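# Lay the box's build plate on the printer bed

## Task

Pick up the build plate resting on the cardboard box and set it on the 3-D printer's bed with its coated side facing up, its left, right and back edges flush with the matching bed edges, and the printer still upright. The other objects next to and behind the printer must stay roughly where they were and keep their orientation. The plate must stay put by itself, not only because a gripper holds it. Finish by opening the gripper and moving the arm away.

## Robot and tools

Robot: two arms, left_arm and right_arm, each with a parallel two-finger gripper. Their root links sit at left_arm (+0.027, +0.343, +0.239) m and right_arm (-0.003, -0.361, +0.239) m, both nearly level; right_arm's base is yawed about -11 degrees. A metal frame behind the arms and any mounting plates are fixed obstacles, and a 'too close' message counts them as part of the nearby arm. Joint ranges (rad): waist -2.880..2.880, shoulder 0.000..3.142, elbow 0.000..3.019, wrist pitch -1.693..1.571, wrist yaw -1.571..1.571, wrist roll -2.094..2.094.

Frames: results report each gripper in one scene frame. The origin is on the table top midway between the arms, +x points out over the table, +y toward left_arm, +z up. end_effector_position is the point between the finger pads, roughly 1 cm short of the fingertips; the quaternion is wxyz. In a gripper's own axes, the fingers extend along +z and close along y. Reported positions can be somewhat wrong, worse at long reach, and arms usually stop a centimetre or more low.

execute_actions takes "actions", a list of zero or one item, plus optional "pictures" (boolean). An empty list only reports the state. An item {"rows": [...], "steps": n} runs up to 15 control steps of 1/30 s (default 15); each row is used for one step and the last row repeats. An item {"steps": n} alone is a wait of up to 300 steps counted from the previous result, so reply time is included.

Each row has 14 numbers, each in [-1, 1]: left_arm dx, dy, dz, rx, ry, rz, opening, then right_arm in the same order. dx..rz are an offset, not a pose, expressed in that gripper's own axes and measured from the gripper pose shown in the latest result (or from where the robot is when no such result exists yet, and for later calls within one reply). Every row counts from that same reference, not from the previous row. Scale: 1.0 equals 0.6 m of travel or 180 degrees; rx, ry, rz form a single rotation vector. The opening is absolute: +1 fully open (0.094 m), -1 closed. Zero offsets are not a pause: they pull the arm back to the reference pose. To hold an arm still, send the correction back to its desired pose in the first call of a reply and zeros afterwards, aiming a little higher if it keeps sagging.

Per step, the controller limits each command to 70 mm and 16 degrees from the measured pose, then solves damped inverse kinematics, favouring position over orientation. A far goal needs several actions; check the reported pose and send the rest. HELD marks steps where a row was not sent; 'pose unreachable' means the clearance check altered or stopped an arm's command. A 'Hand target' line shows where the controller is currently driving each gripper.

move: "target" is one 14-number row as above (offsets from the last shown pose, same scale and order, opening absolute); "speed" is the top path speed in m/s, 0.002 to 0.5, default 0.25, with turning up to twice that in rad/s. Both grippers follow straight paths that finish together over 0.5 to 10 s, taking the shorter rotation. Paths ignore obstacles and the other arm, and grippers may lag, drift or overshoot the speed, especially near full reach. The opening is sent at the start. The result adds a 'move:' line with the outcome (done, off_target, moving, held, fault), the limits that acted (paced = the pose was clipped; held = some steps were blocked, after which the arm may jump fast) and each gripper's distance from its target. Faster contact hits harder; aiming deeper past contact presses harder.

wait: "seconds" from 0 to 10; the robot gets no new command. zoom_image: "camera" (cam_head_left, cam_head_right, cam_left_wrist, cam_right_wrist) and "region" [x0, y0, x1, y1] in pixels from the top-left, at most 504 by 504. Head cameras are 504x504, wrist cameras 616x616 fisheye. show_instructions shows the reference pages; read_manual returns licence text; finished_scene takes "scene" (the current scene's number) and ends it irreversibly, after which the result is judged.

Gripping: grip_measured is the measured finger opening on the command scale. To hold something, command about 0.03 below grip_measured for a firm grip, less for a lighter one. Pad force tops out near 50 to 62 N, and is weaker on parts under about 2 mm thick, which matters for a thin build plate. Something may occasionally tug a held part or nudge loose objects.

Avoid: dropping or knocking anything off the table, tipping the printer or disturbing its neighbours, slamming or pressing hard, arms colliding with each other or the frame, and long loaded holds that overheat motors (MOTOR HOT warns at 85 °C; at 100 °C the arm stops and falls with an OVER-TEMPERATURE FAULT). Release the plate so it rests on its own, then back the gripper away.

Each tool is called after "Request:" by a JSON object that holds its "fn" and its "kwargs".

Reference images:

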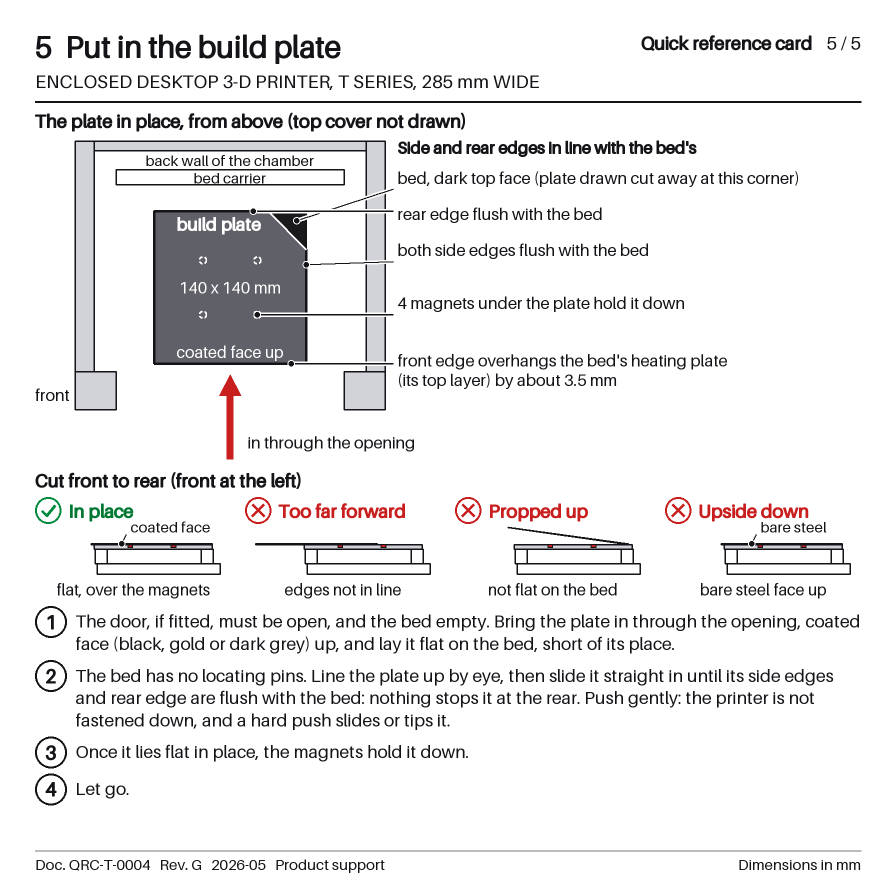

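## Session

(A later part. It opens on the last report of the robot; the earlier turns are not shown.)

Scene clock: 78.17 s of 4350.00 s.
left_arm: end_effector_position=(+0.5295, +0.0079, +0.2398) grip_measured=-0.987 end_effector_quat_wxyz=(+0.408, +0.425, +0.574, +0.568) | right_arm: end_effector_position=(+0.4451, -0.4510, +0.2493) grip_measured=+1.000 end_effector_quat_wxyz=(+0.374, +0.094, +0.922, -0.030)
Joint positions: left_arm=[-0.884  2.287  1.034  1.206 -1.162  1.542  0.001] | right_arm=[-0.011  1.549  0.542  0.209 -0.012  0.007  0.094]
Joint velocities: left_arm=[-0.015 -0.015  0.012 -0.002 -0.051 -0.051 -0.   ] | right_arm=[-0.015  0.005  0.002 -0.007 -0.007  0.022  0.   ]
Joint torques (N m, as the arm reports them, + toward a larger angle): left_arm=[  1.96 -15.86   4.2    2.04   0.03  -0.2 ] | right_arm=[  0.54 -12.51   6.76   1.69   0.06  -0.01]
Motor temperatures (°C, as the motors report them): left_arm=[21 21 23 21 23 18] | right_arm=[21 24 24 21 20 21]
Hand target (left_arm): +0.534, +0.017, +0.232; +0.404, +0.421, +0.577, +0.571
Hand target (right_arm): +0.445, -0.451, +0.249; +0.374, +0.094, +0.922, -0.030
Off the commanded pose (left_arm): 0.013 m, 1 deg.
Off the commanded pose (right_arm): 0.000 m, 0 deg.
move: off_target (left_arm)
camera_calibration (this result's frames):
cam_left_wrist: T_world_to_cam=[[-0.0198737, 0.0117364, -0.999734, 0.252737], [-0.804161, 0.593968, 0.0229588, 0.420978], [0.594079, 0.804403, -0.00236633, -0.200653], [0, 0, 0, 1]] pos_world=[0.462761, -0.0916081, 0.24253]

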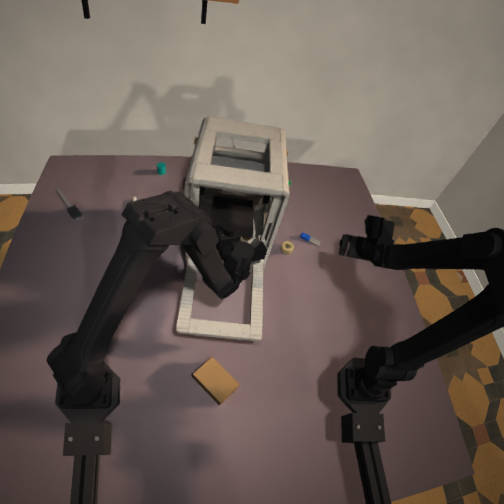

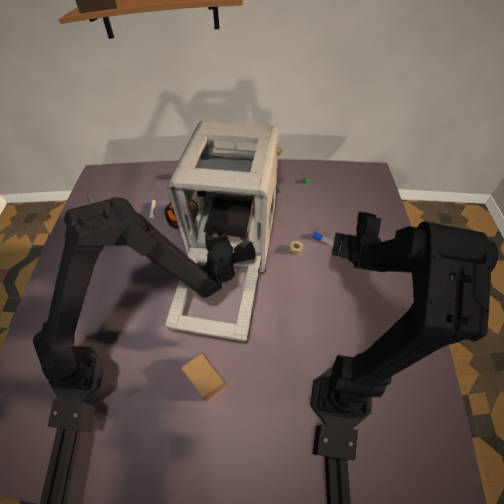

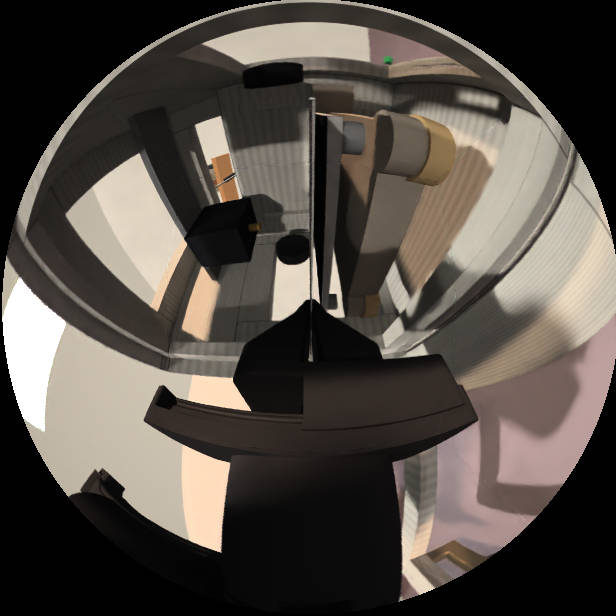

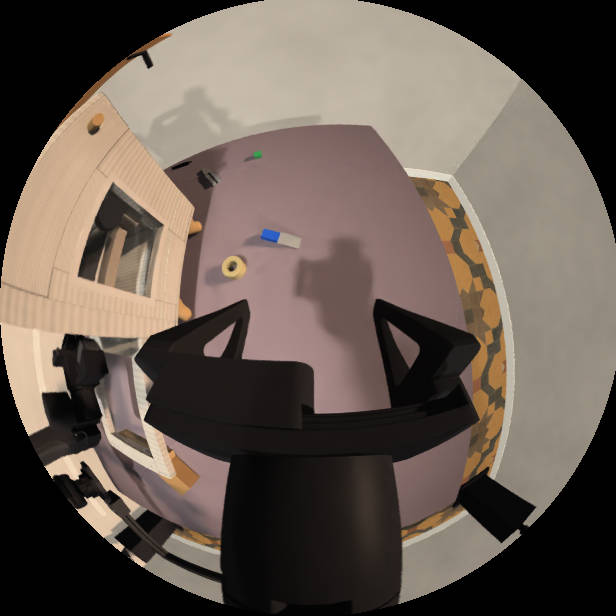

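Request:
{"fn": "move", "kwargs": {"target": [0.014,-0.024,0,0,0.008,0,-1,0,0,0,0,0,0,1], "speed": 0.01}}

Request:
{"fn": "zoom_image", "kwargs": {"camera": "cam_left_wrist", "region": [200, 50, 480, 330]}}

Request:
{"fn": "zoom_image", "kwargs": {"camera": "cam_head_right", "region": [190, 185, 270, 265]}}

Scene clock: 82.00 s of 4350.00 s.
left_arm: end_effector_position=(+0.5283, +0.0106, +0.2378) grip_measured=-0.987 end_effector_quat_wxyz=(+0.405, +0.421, +0.577, +0.571) | right_arm: end_effector_position=(+0.4451, -0.4510, +0.2493) grip_measured=+1.000 end_effector_quat_wxyz=(+0.374, +0.094, +0.922, -0.030)
Joint positions: left_arm=[-0.884  2.293  1.034  1.212 -1.176  1.54   0.001] | right_arm=[-0.011  1.549  0.542  0.209 -0.012  0.007  0.094]
Joint velocities: left_arm=[ 0.005  0.005 -0.007 -0.002 -0.007  0.007  0.001] | right_arm=[-0.005  0.005 -0.022 -0.007  0.066  0.007  0.   ]
Joint torques (N m, as the arm reports them, + toward a larger angle): left_arm=[ -0.23 -14.96   3.72   2.01  -0.33  -0.12] | right_arm=[  0.43 -12.7    6.62   1.57   0.09   0.03]
Motor temperatures (°C, as the motors report them): left_arm=[21 21 23 21 23 18] | right_arm=[21 24 24 21 20 21]
Hand target (left_arm): +0.526, +0.016, +0.226; +0.401, +0.418, +0.580, +0.573
Hand target (right_arm): +0.445, -0.451, +0.249; +0.374, +0.094, +0.922, -0.030
Off the commanded pose (left_arm): 0.013 m, 1 deg.
Off the commanded pose (right_arm): 0.000 m, 0 deg.
move: off_target (left_arm)
camera_calibration (this result's frames):
cam_left_wrist: T_world_to_cam=[[-0.0185696, 0.00990465, -0.999779, 0.249997], [-0.812285, 0.582888, 0.0208618, 0.423372], [0.582966, 0.812492, -0.00277863, -0.196277], [0, 0, 0, 1]] pos_world=[0.462963, -0.0897815, 0.240564]

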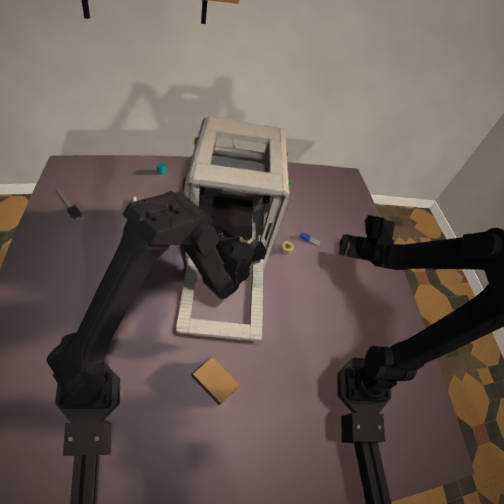

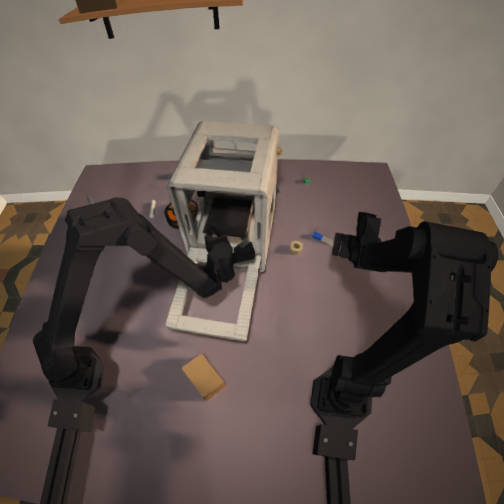

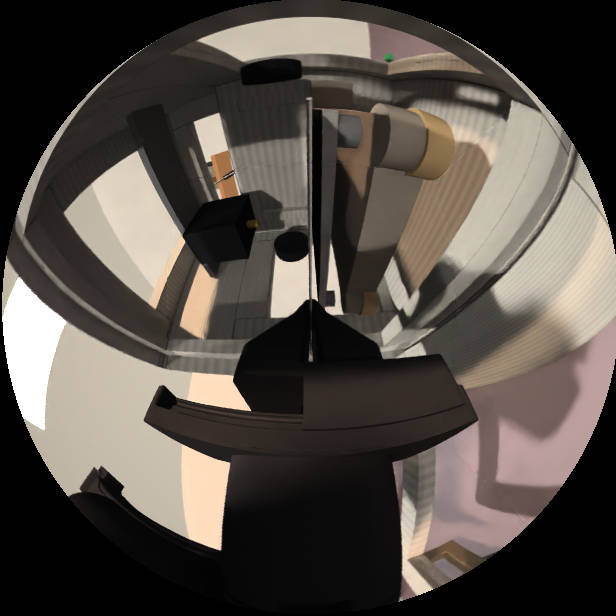

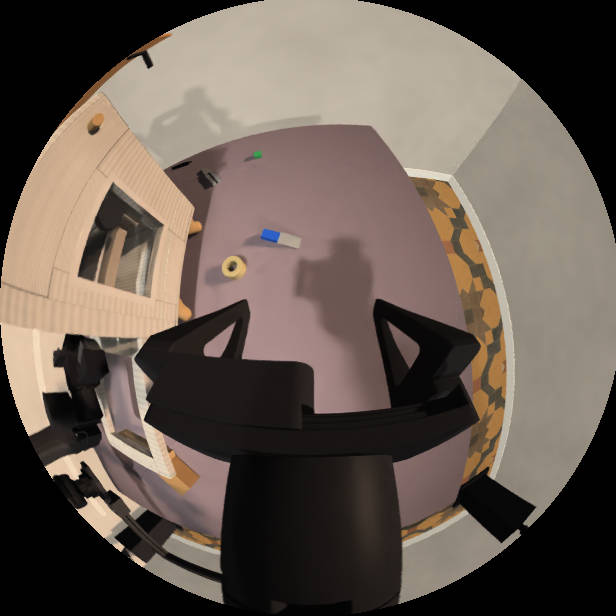

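Region (200, 50, 480, 330) of cam_left_wrist's 616x616 image, scaled by 1.800, with more detail than that image has.

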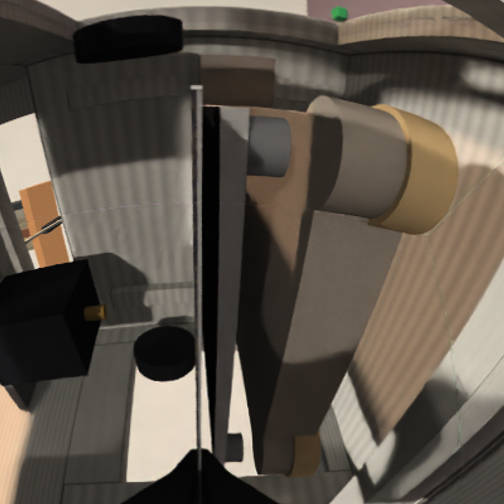

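Region (190, 185, 270, 265) of cam_head_right's 504x504 image, scaled by 6.300, with more detail than that image has.

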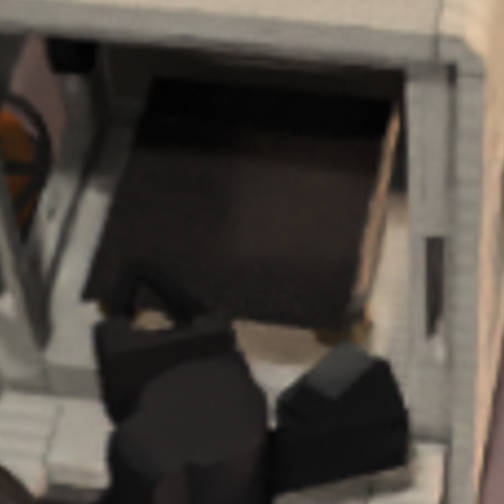

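Request:
{"fn": "move", "kwargs": {"target": [0,-0.01,0,0,0,0,-0.6,0,0,0,0,0,0,1]}}

Request:
{"fn": "move", "kwargs": {"target": [0,0,-0.13,0,0,0,-0.6,0,0,0,0,0,0,1], "speed": 0.08}}

Request:
{"fn": "move", "kwargs": {"target": [-0.025,0,0,0.124,-0.124,-0.489,0.6,0,0,0,0,0,0,1], "speed": 0.3}}

Request:
{"fn": "zoom_image", "kwargs": {"camera": "cam_left_wrist", "region": [170, 130, 450, 360]}}

Scene clock: 86.90 s of 4350.00 s.
left_arm: end_effector_position=(+0.5283, +0.0106, +0.2378) grip_measured=-0.601 end_effector_quat_wxyz=(+0.405, +0.421, +0.577, +0.571) | right_arm: end_effector_position=(+0.4451, -0.4510, +0.2493) grip_measured=+1.000 end_effector_quat_wxyz=(+0.374, +0.094, +0.922, -0.030)
Joint positions: left_arm=[-0.884  2.293  1.034  1.212 -1.176  1.54   0.019] | right_arm=[-0.011  1.549  0.542  0.209 -0.012  0.007  0.094]
Joint velocities: left_arm=[-0.015 -0.005 -0.002  0.012  0.037  0.007  0.001] | right_arm=[-0.015  0.005 -0.002  0.012 -0.051  0.022  0.   ]
Joint torques (N m, as the arm reports them, + toward a larger angle): left_arm=[ -0.23 -15.92   4.36   1.55  -0.02  -0.1 ] | right_arm=[  0.41 -12.37   6.87   1.8    0.09  -0.03]
Motor temperatures (°C, as the motors report them): left_arm=[21 22 23 21 23 18] | right_arm=[21 24 24 21 20 21]
Hand target (left_arm): +0.528, +0.011, +0.232; +0.405, +0.421, +0.577, +0.571
Hand target (right_arm): +0.445, -0.451, +0.249; +0.374, +0.094, +0.922, -0.030
Off the commanded pose (left_arm): 0.006 m, 0 deg.
Off the commanded pose (right_arm): 0.000 m, 0 deg.
After step 90, 1.20 s passed at rest.
move: done
camera_calibration (this result's frames):
cam_left_wrist: T_world_to_cam=[[-0.0185696, 0.00990465, -0.999779, 0.249997], [-0.812285, 0.582888, 0.0208618, 0.423372], [0.582966, 0.812492, -0.00277863, -0.196277], [0, 0, 0, 1]] pos_world=[0.462963, -0.0897815, 0.240564]

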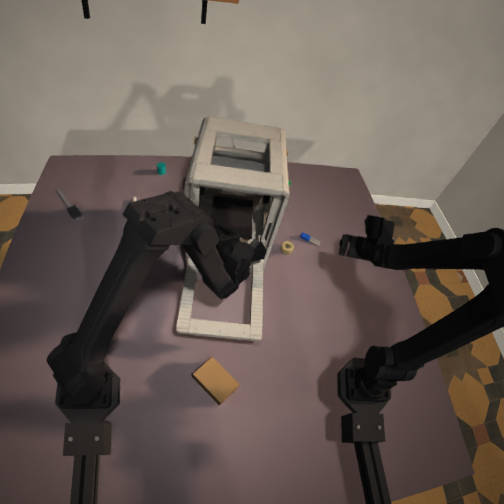

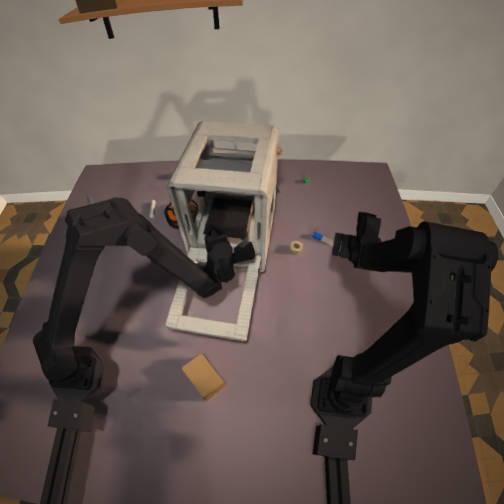

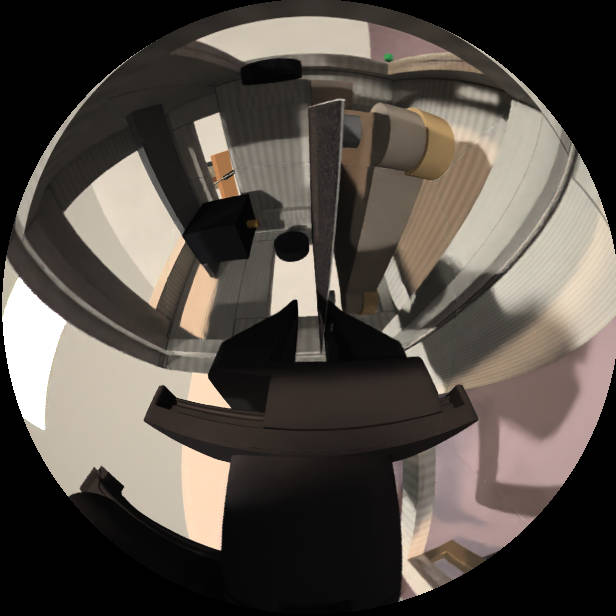

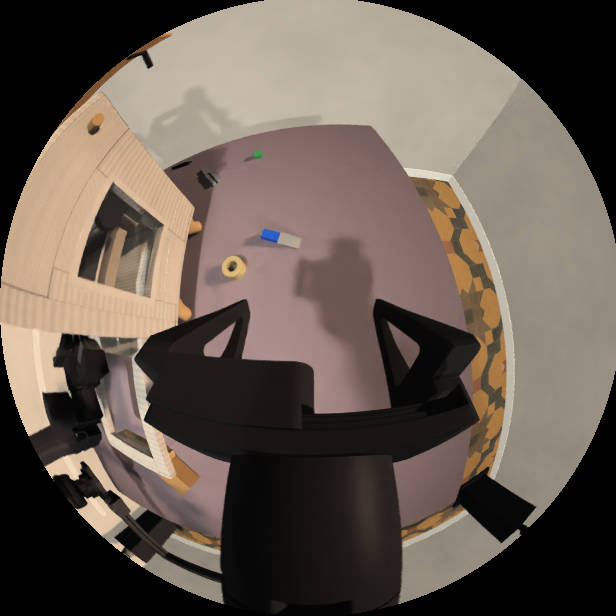

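Scene clock: 88.27 s of 4350.00 s.
left_arm: end_effector_position=(+0.4568, -0.0095, +0.2234) grip_measured=-0.601 end_effector_quat_wxyz=(+0.387, +0.436, +0.571, +0.579) | right_arm: end_effector_position=(+0.4451, -0.4510, +0.2493) grip_measured=+1.000 end_effector_quat_wxyz=(+0.374, +0.094, +0.922, -0.030)
Joint positions: left_arm=[-1.023  2.293  0.963  1.212 -1.318  1.521  0.019] | right_arm=[-0.011  1.549  0.542  0.209 -0.012  0.007  0.094]
Joint velocities: left_arm=[ 0.005  0.005 -0.002 -0.012  0.037 -0.081 -0.   ] | right_arm=[-0.005 -0.015 -0.007  0.012 -0.037  0.007  0.   ]
Joint torques (N m, as the arm reports them, + toward a larger angle): left_arm=[ -1.05 -18.98   2.84   1.77  -0.22  -0.26] | right_arm=[  0.71 -12.9    6.84   1.7    0.07   0.02]
Motor temperatures (°C, as the motors report them): left_arm=[21 22 23 21 23 18] | right_arm=[21 24 24 21 20 21]
Hand target (left_arm): +0.454, -0.013, +0.239; +0.405, +0.421, +0.578, +0.571
Hand target (right_arm): +0.445, -0.451, +0.249; +0.374, +0.094, +0.922, -0.030
Off the commanded pose (left_arm): 0.017 m, 3 deg.
Off the commanded pose (right_arm): 0.000 m, 0 deg.
move: off_target (left_arm)
camera_calibration (this result's frames):
cam_left_wrist: T_world_to_cam=[[-0.0455708, 0.0540815, -0.997496, 0.246785], [-0.813272, 0.577839, 0.0684834, 0.367059], [0.580096, 0.814357, 0.0176504, -0.141505], [0, 0, 0, 1]] pos_world=[0.391852, -0.110212, 0.223527]

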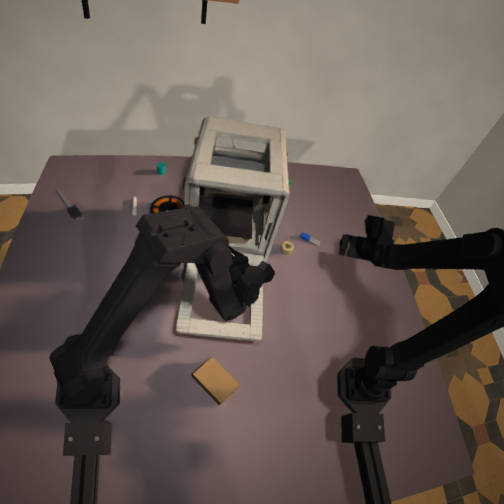

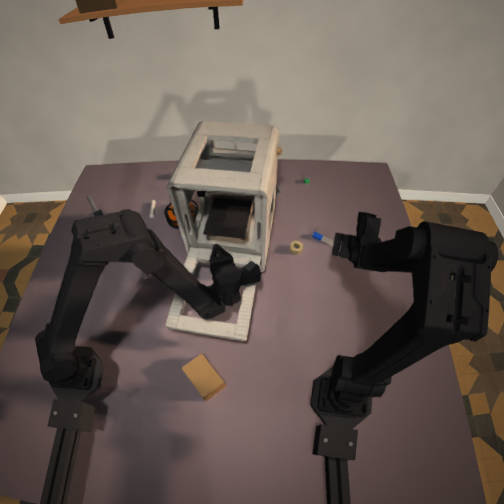

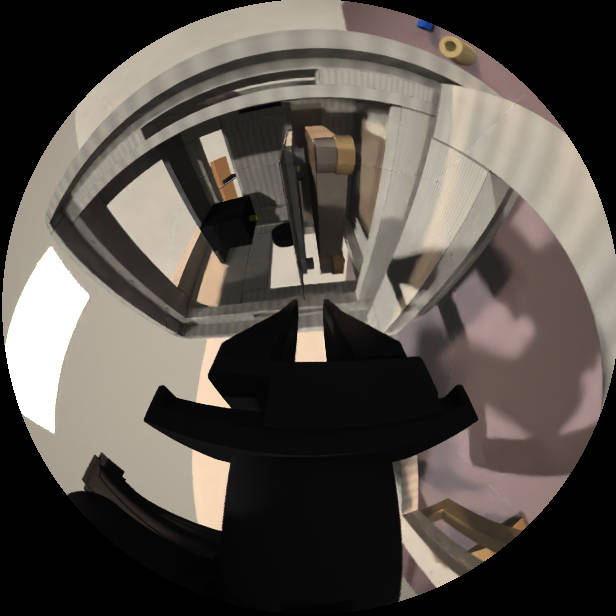

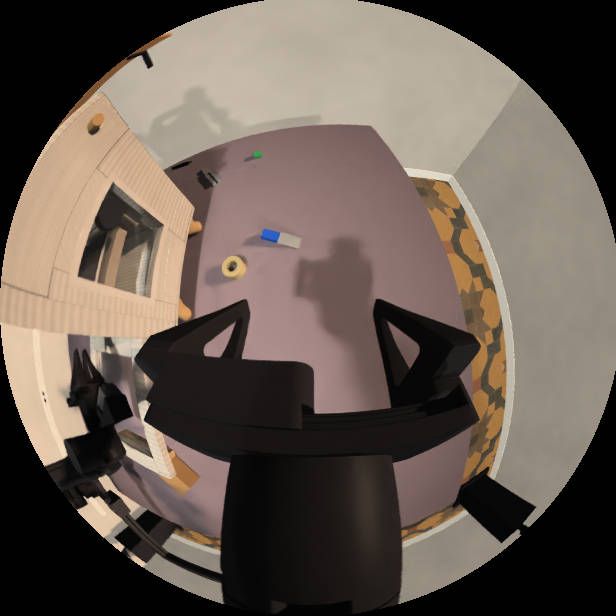

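Scene clock: 91.57 s of 4350.00 s.
left_arm: end_effector_position=(+0.4611, -0.0344, +0.2319) grip_measured=+0.599 end_effector_quat_wxyz=(+0.683, +0.082, +0.724, -0.044) | right_arm: end_effector_position=(+0.4451, -0.4510, +0.2493) grip_measured=+1.000 end_effector_quat_wxyz=(+0.374, +0.094, +0.922, -0.030)
Joint positions: left_arm=[-0.95   2.23   0.806  1.343 -0.74  -0.005  0.075] | right_arm=[-0.011  1.549  0.542  0.209 -0.012  0.007  0.094]
Joint velocities: left_arm=[-0.005 -0.005  0.017  0.002 -0.081  0.037  0.001] | right_arm=[ 0.005 -0.024 -0.002 -0.007  0.022 -0.037  0.   ]
Joint torques (N m, as the arm reports them, + toward a larger angle): left_arm=[  1.49 -13.37   2.39   2.46   0.13  -0.17] | right_arm=[  0.44 -12.29   6.68   1.85   0.07  -0.04]
Motor temperatures (°C, as the motors report them): left_arm=[21 22 22 21 23 18] | right_arm=[21 24 24 21 20 21]
Hand target (left_arm): +0.462, -0.024, +0.223; +0.682, +0.075, +0.726, -0.044
Hand target (right_arm): +0.445, -0.451, +0.249; +0.374, +0.094, +0.922, -0.030
Off the commanded pose (left_arm): 0.014 m, 1 deg.
Off the commanded pose (right_arm): 0.000 m, 0 deg.
move: off_target (left_arm)
camera_calibration (this result's frames):
cam_left_wrist: T_world_to_cam=[[-0.17319, -0.983517, -0.0519524, 0.0606628], [-0.617291, 0.149501, -0.7724, 0.474288], [0.767436, -0.101702, -0.633008, -0.0908459], [0, 0, 0, 1]] pos_world=[0.372998, -0.0204828, 0.311986]

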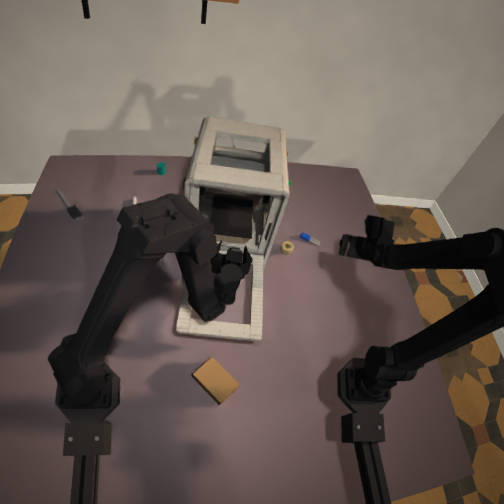

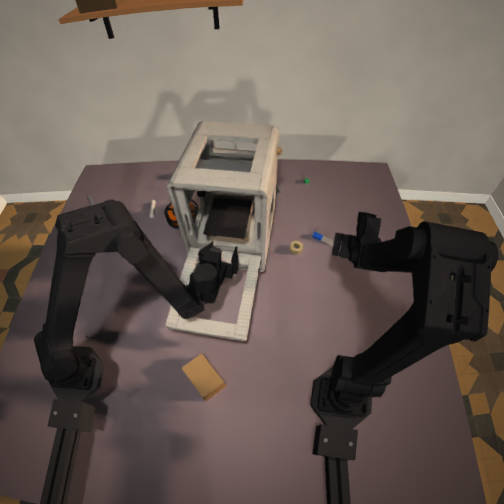

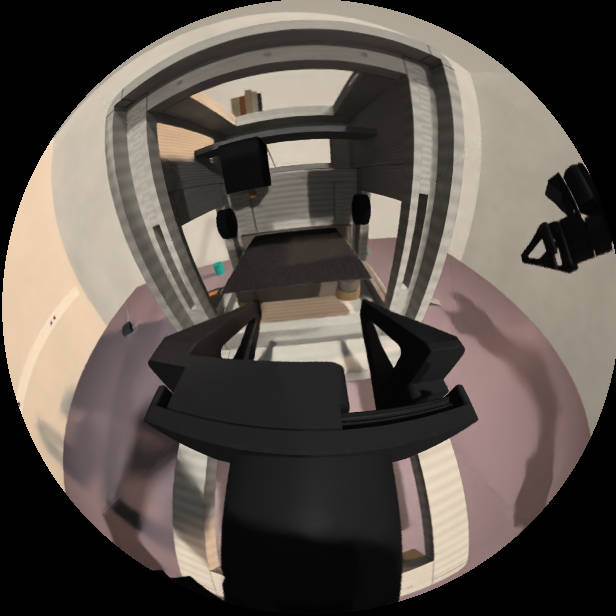

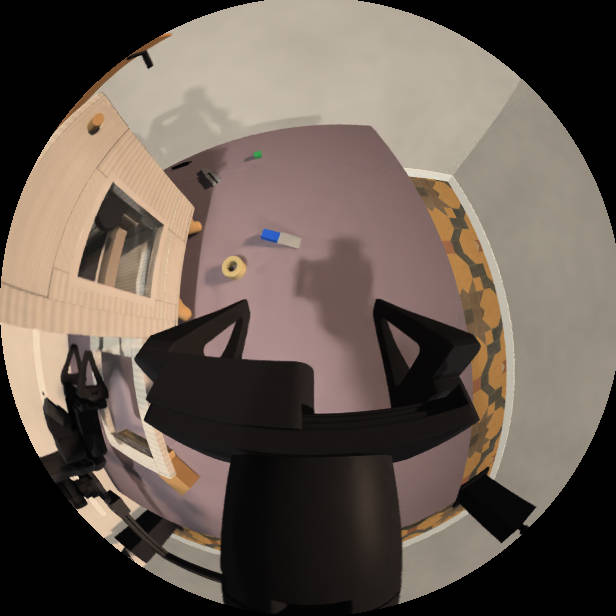

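Region (170, 130, 450, 360) of cam_left_wrist's 616x616 image, scaled by 1.800, with more detail than that image has; it fills the top 414 rows of this view, and the rest is white.

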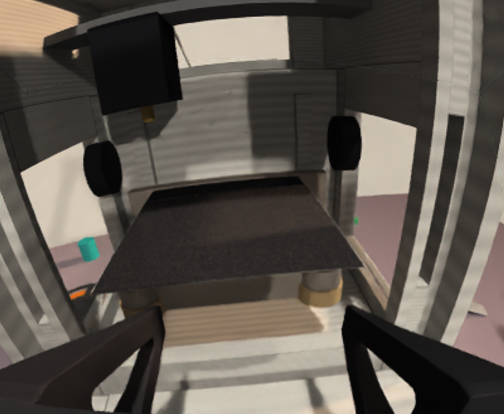

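Request:
{"fn": "move", "kwargs": {"target": [-0.002,0.03,0.05,-0.01,0,-0.02,0.6,0,0,0,0,0,0,1], "speed": 0.03}}

Request:
{"fn": "zoom_image", "kwargs": {"camera": "cam_left_wrist", "region": [209, 190, 409, 340]}}

Scene clock: 95.07 s of 4350.00 s.
left_arm: end_effector_position=(+0.4832, -0.0209, +0.2331) grip_measured=+0.599 end_effector_quat_wxyz=(+0.683, +0.057, +0.726, -0.053) | right_arm: end_effector_position=(+0.4451, -0.4510, +0.2493) grip_measured=+1.000 end_effector_quat_wxyz=(+0.374, +0.094, +0.922, -0.030)
Joint positions: left_arm=[-0.898  2.23   0.821  1.33  -0.71  -0.049  0.075] | right_arm=[-0.011  1.549  0.542  0.209 -0.012  0.007  0.094]
Joint velocities: left_arm=[ 0.005  0.005  0.002  0.002 -0.051  0.022 -0.   ] | right_arm=[-0.015 -0.005  0.007 -0.017 -0.066  0.095  0.   ]
Joint torques (N m, as the arm reports them, + toward a larger angle): left_arm=[  1.76 -14.73   4.95   0.77   0.06  -0.09] | right_arm=[  0.62 -12.52   6.67   1.62   0.09   0.01]
Motor temperatures (°C, as the motors report them): left_arm=[21 22 22 21 22 18] | right_arm=[21 24 24 21 20 21]
Hand target (left_arm): +0.494, -0.022, +0.232; +0.683, +0.049, +0.727, -0.054
Hand target (right_arm): +0.445, -0.451, +0.249; +0.374, +0.094, +0.922, -0.030
Off the commanded pose (left_arm): 0.011 m, 1 deg.
Off the commanded pose (right_arm): 0.000 m, 0 deg.
move: off_target (left_arm)
camera_calibration (this result's frames):
cam_left_wrist: T_world_to_cam=[[-0.148385, -0.988921, -0.0040614, 0.0545574], [-0.626008, 0.0971085, -0.773746, 0.490302], [0.765569, -0.11227, -0.633482, -0.104915], [0, 0, 0, 1]] pos_world=[0.395349, -0.0054383, 0.313129]

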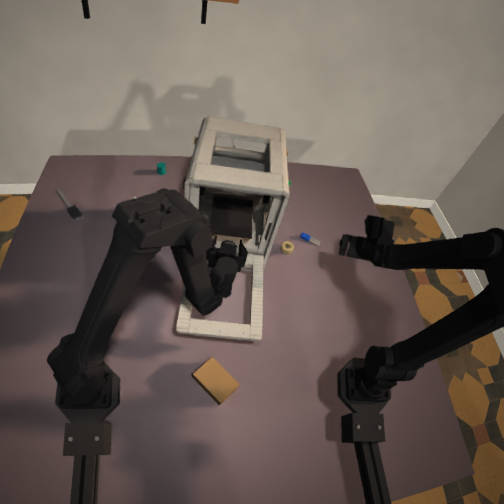

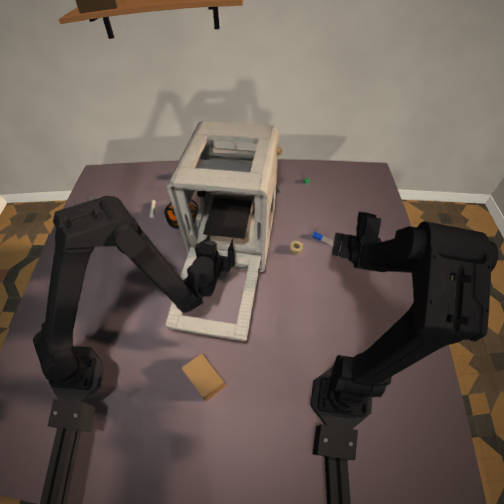

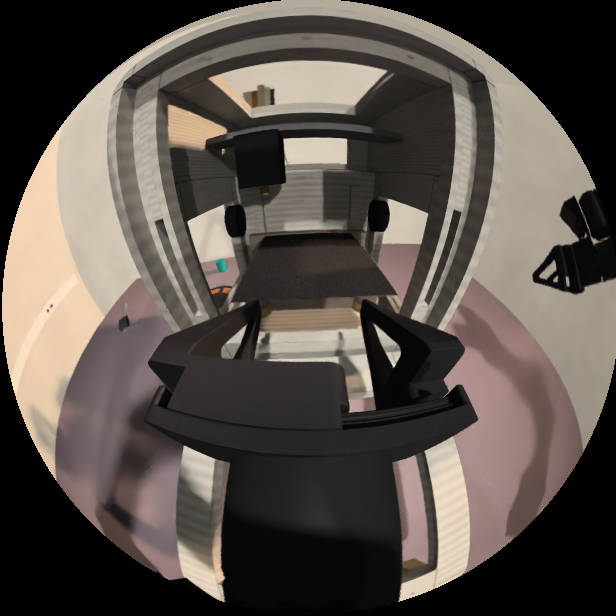

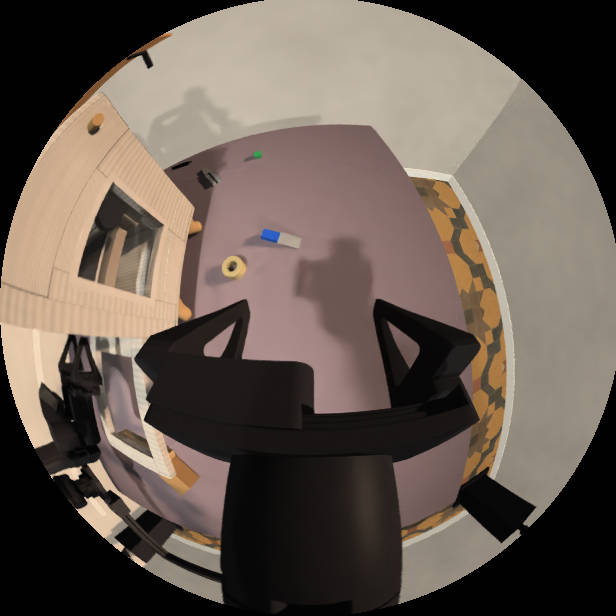

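Region (209, 190, 409, 340) of cam_left_wrist's 616x616 image, scaled by 2.520, with more detail than that image has; it fills the top 378 rows of this view, and the rest is white.

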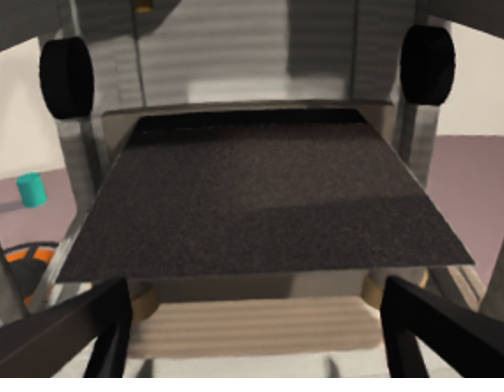

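Request:
{"fn": "move", "kwargs": {"target": [0.004,0.002,0.06,-0.013,0,-0.01,0.6,0,0,0,0,0,0,1], "speed": 0.015}}

Request:
{"fn": "zoom_image", "kwargs": {"camera": "cam_left_wrist", "region": [209, 190, 409, 340]}}

Scene clock: 99.73 s of 4350.00 s.
left_arm: end_effector_position=(+0.5055, -0.0275, +0.2373) grip_measured=+0.599 end_effector_quat_wxyz=(+0.686, +0.040, +0.725, -0.054) | right_arm: end_effector_position=(+0.4451, -0.4510, +0.2493) grip_measured=+1.000 end_effector_quat_wxyz=(+0.374, +0.094, +0.922, -0.030)
Joint positions: left_arm=[-0.877  2.237  0.882  1.287 -0.71  -0.066  0.075] | right_arm=[-0.011  1.549  0.542  0.209 -0.012  0.007  0.094]
Joint velocities: left_arm=[ 0.005  0.005 -0.002 -0.002  0.022 -0.007 -0.   ] | right_arm=[-0.005 -0.005 -0.012 -0.022  0.081  0.022  0.   ]
Joint torques (N m, as the arm reports them, + toward a larger angle): left_arm=[  2.25 -13.27   5.67   0.67  -0.07  -0.09] | right_arm=[  1.   -12.2    6.84   1.72   0.14   0.01]
Motor temperatures (°C, as the motors report them): left_arm=[21 22 23 21 22 18] | right_arm=[21 24 24 21 20 21]
Hand target (left_arm): +0.518, -0.025, +0.229; +0.683, +0.031, +0.728, -0.048
Hand target (right_arm): +0.445, -0.451, +0.249; +0.374, +0.094, +0.922, -0.030
Off the commanded pose (left_arm): 0.016 m, 1 deg.
Off the commanded pose (right_arm): 0.000 m, 0 deg.
move: off_target (left_arm)
camera_calibration (this result's frames):
cam_left_wrist: T_world_to_cam=[[-0.126306, -0.991799, 0.0195483, 0.0344768], [-0.624019, 0.0641195, -0.778774, 0.507437], [0.771134, -0.110562, -0.627, -0.124368], [0, 0, 0, 1]] pos_world=[0.416909, -0.0120931, 0.316526]

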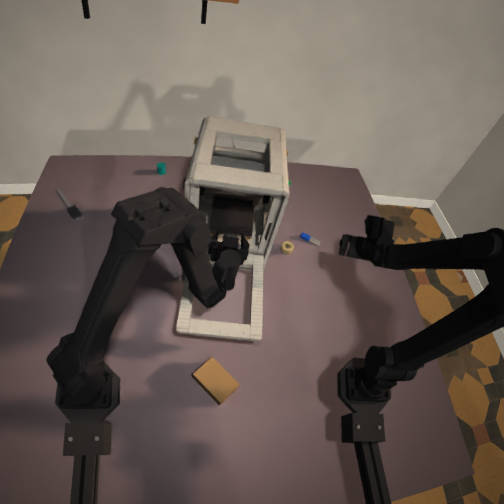

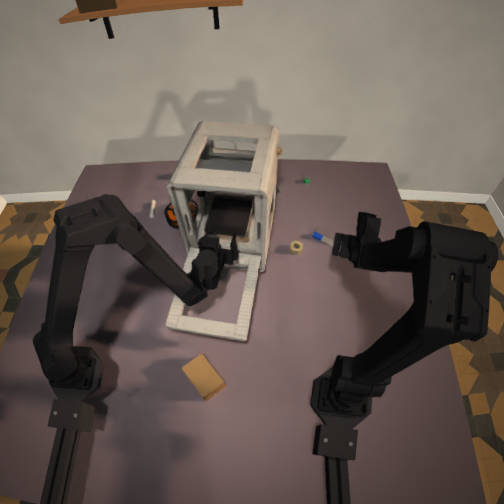

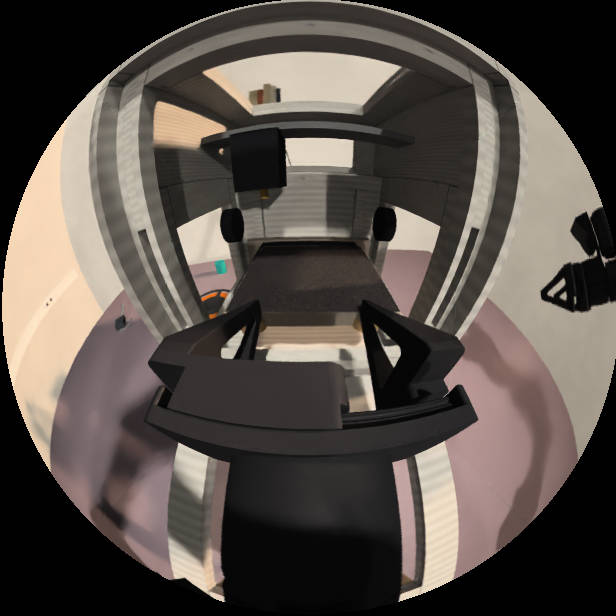

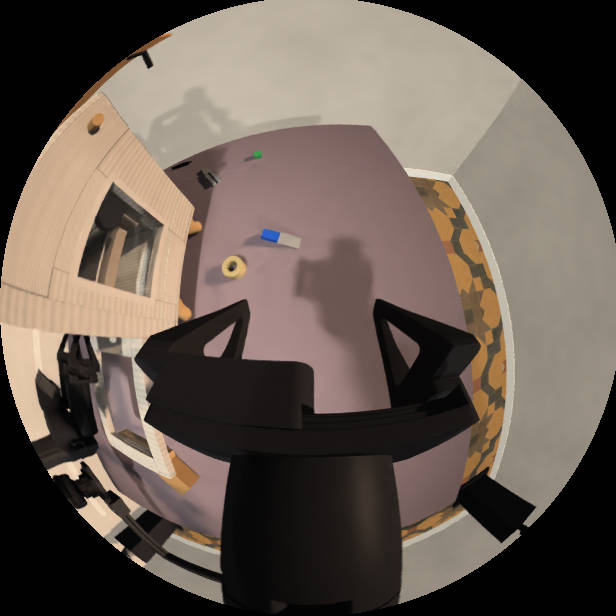

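Region (209, 190, 409, 340) of cam_left_wrist's 616x616 image, scaled by 2.520, with more detail than that image has; it fills the top 378 rows of this view, and the rest is white.

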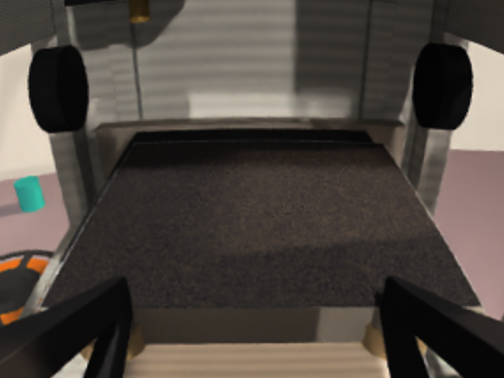

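Request:
{"fn": "move", "kwargs": {"target": [0.018,0.012,0.042,-0.008,0,0,0.6,0,0,0,0,0,0,1], "speed": 0.012}}

Request:
{"fn": "zoom_image", "kwargs": {"camera": "cam_left_wrist", "region": [209, 190, 409, 340]}}

Scene clock: 103.93 s of 4350.00 s.
left_arm: end_effector_position=(+0.5172, -0.0262, +0.2338) grip_measured=+0.599 end_effector_quat_wxyz=(+0.688, +0.035, +0.723, -0.053) | right_arm: end_effector_position=(+0.4451, -0.4510, +0.2493) grip_measured=+1.000 end_effector_quat_wxyz=(+0.374, +0.094, +0.922, -0.030)
Joint positions: left_arm=[-0.859  2.256  0.909  1.287 -0.702 -0.066  0.075] | right_arm=[-0.011  1.549  0.542  0.209 -0.012  0.007  0.094]
Joint velocities: left_arm=[-0.005 -0.005 -0.007  0.017 -0.007  0.051 -0.001] | right_arm=[-0.015 -0.015 -0.002 -0.007  0.022  0.007  0.   ]
Joint torques (N m, as the arm reports them, + toward a larger angle): left_arm=[  2.33 -14.08   5.77   0.87   0.05  -0.06] | right_arm=[  0.89 -12.95   6.73   1.79   0.09   0.02]
Motor temperatures (°C, as the motors report them): left_arm=[21 22 23 21 22 18] | right_arm=[21 24 24 21 20 21]
Hand target (left_arm): +0.530, -0.023, +0.225; +0.686, +0.032, +0.725, -0.044
Hand target (right_arm): +0.445, -0.451, +0.249; +0.374, +0.094, +0.922, -0.030
Off the commanded pose (left_arm): 0.016 m, 1 deg.
Off the commanded pose (right_arm): 0.000 m, 0 deg.
move: off_target (left_arm)
camera_calibration (this result's frames):
cam_left_wrist: T_world_to_cam=[[-0.117252, -0.992769, 0.0257103, 0.031211], [-0.620976, 0.0530883, -0.782029, 0.510801], [0.77501, -0.10766, -0.622711, -0.138396], [0, 0, 0, 1]] pos_world=[0.428113, -0.0110319, 0.312479]

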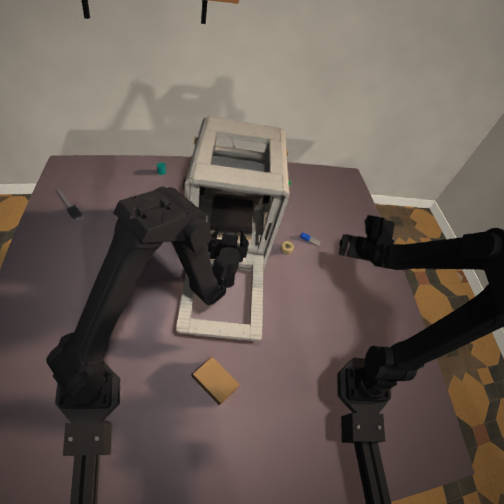

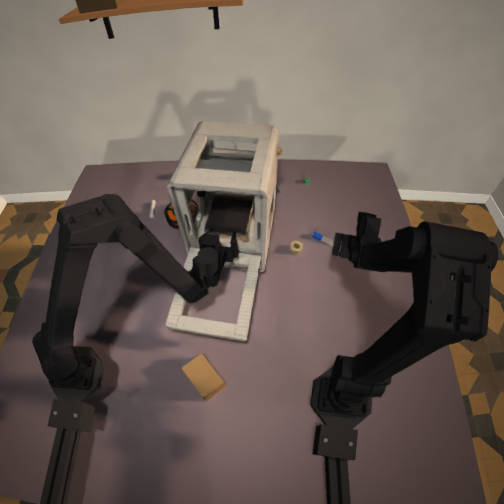

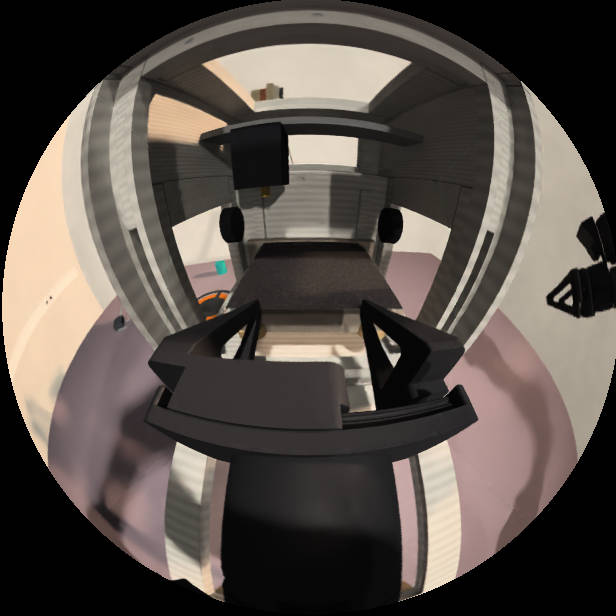

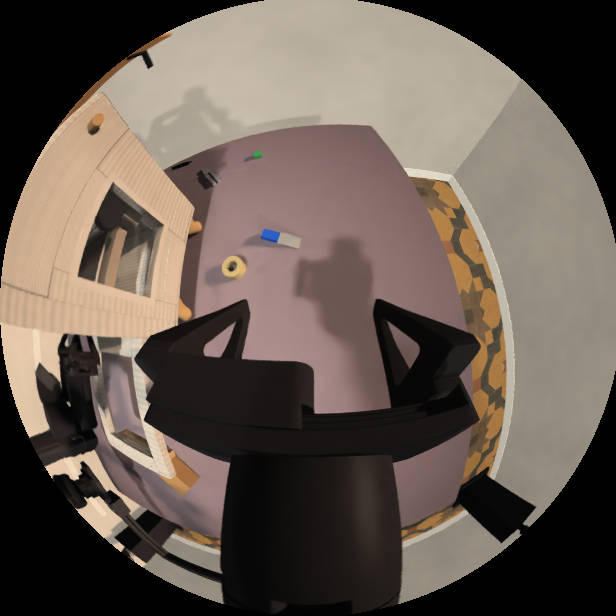

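Region (209, 190, 409, 340) of cam_left_wrist's 616x616 image, scaled by 2.520, with more detail than that image has; it fills the top 378 rows of this view, and the rest is white.

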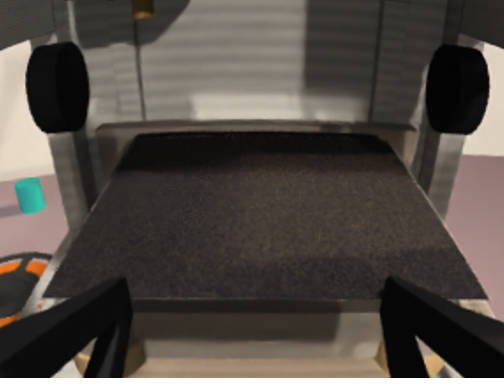

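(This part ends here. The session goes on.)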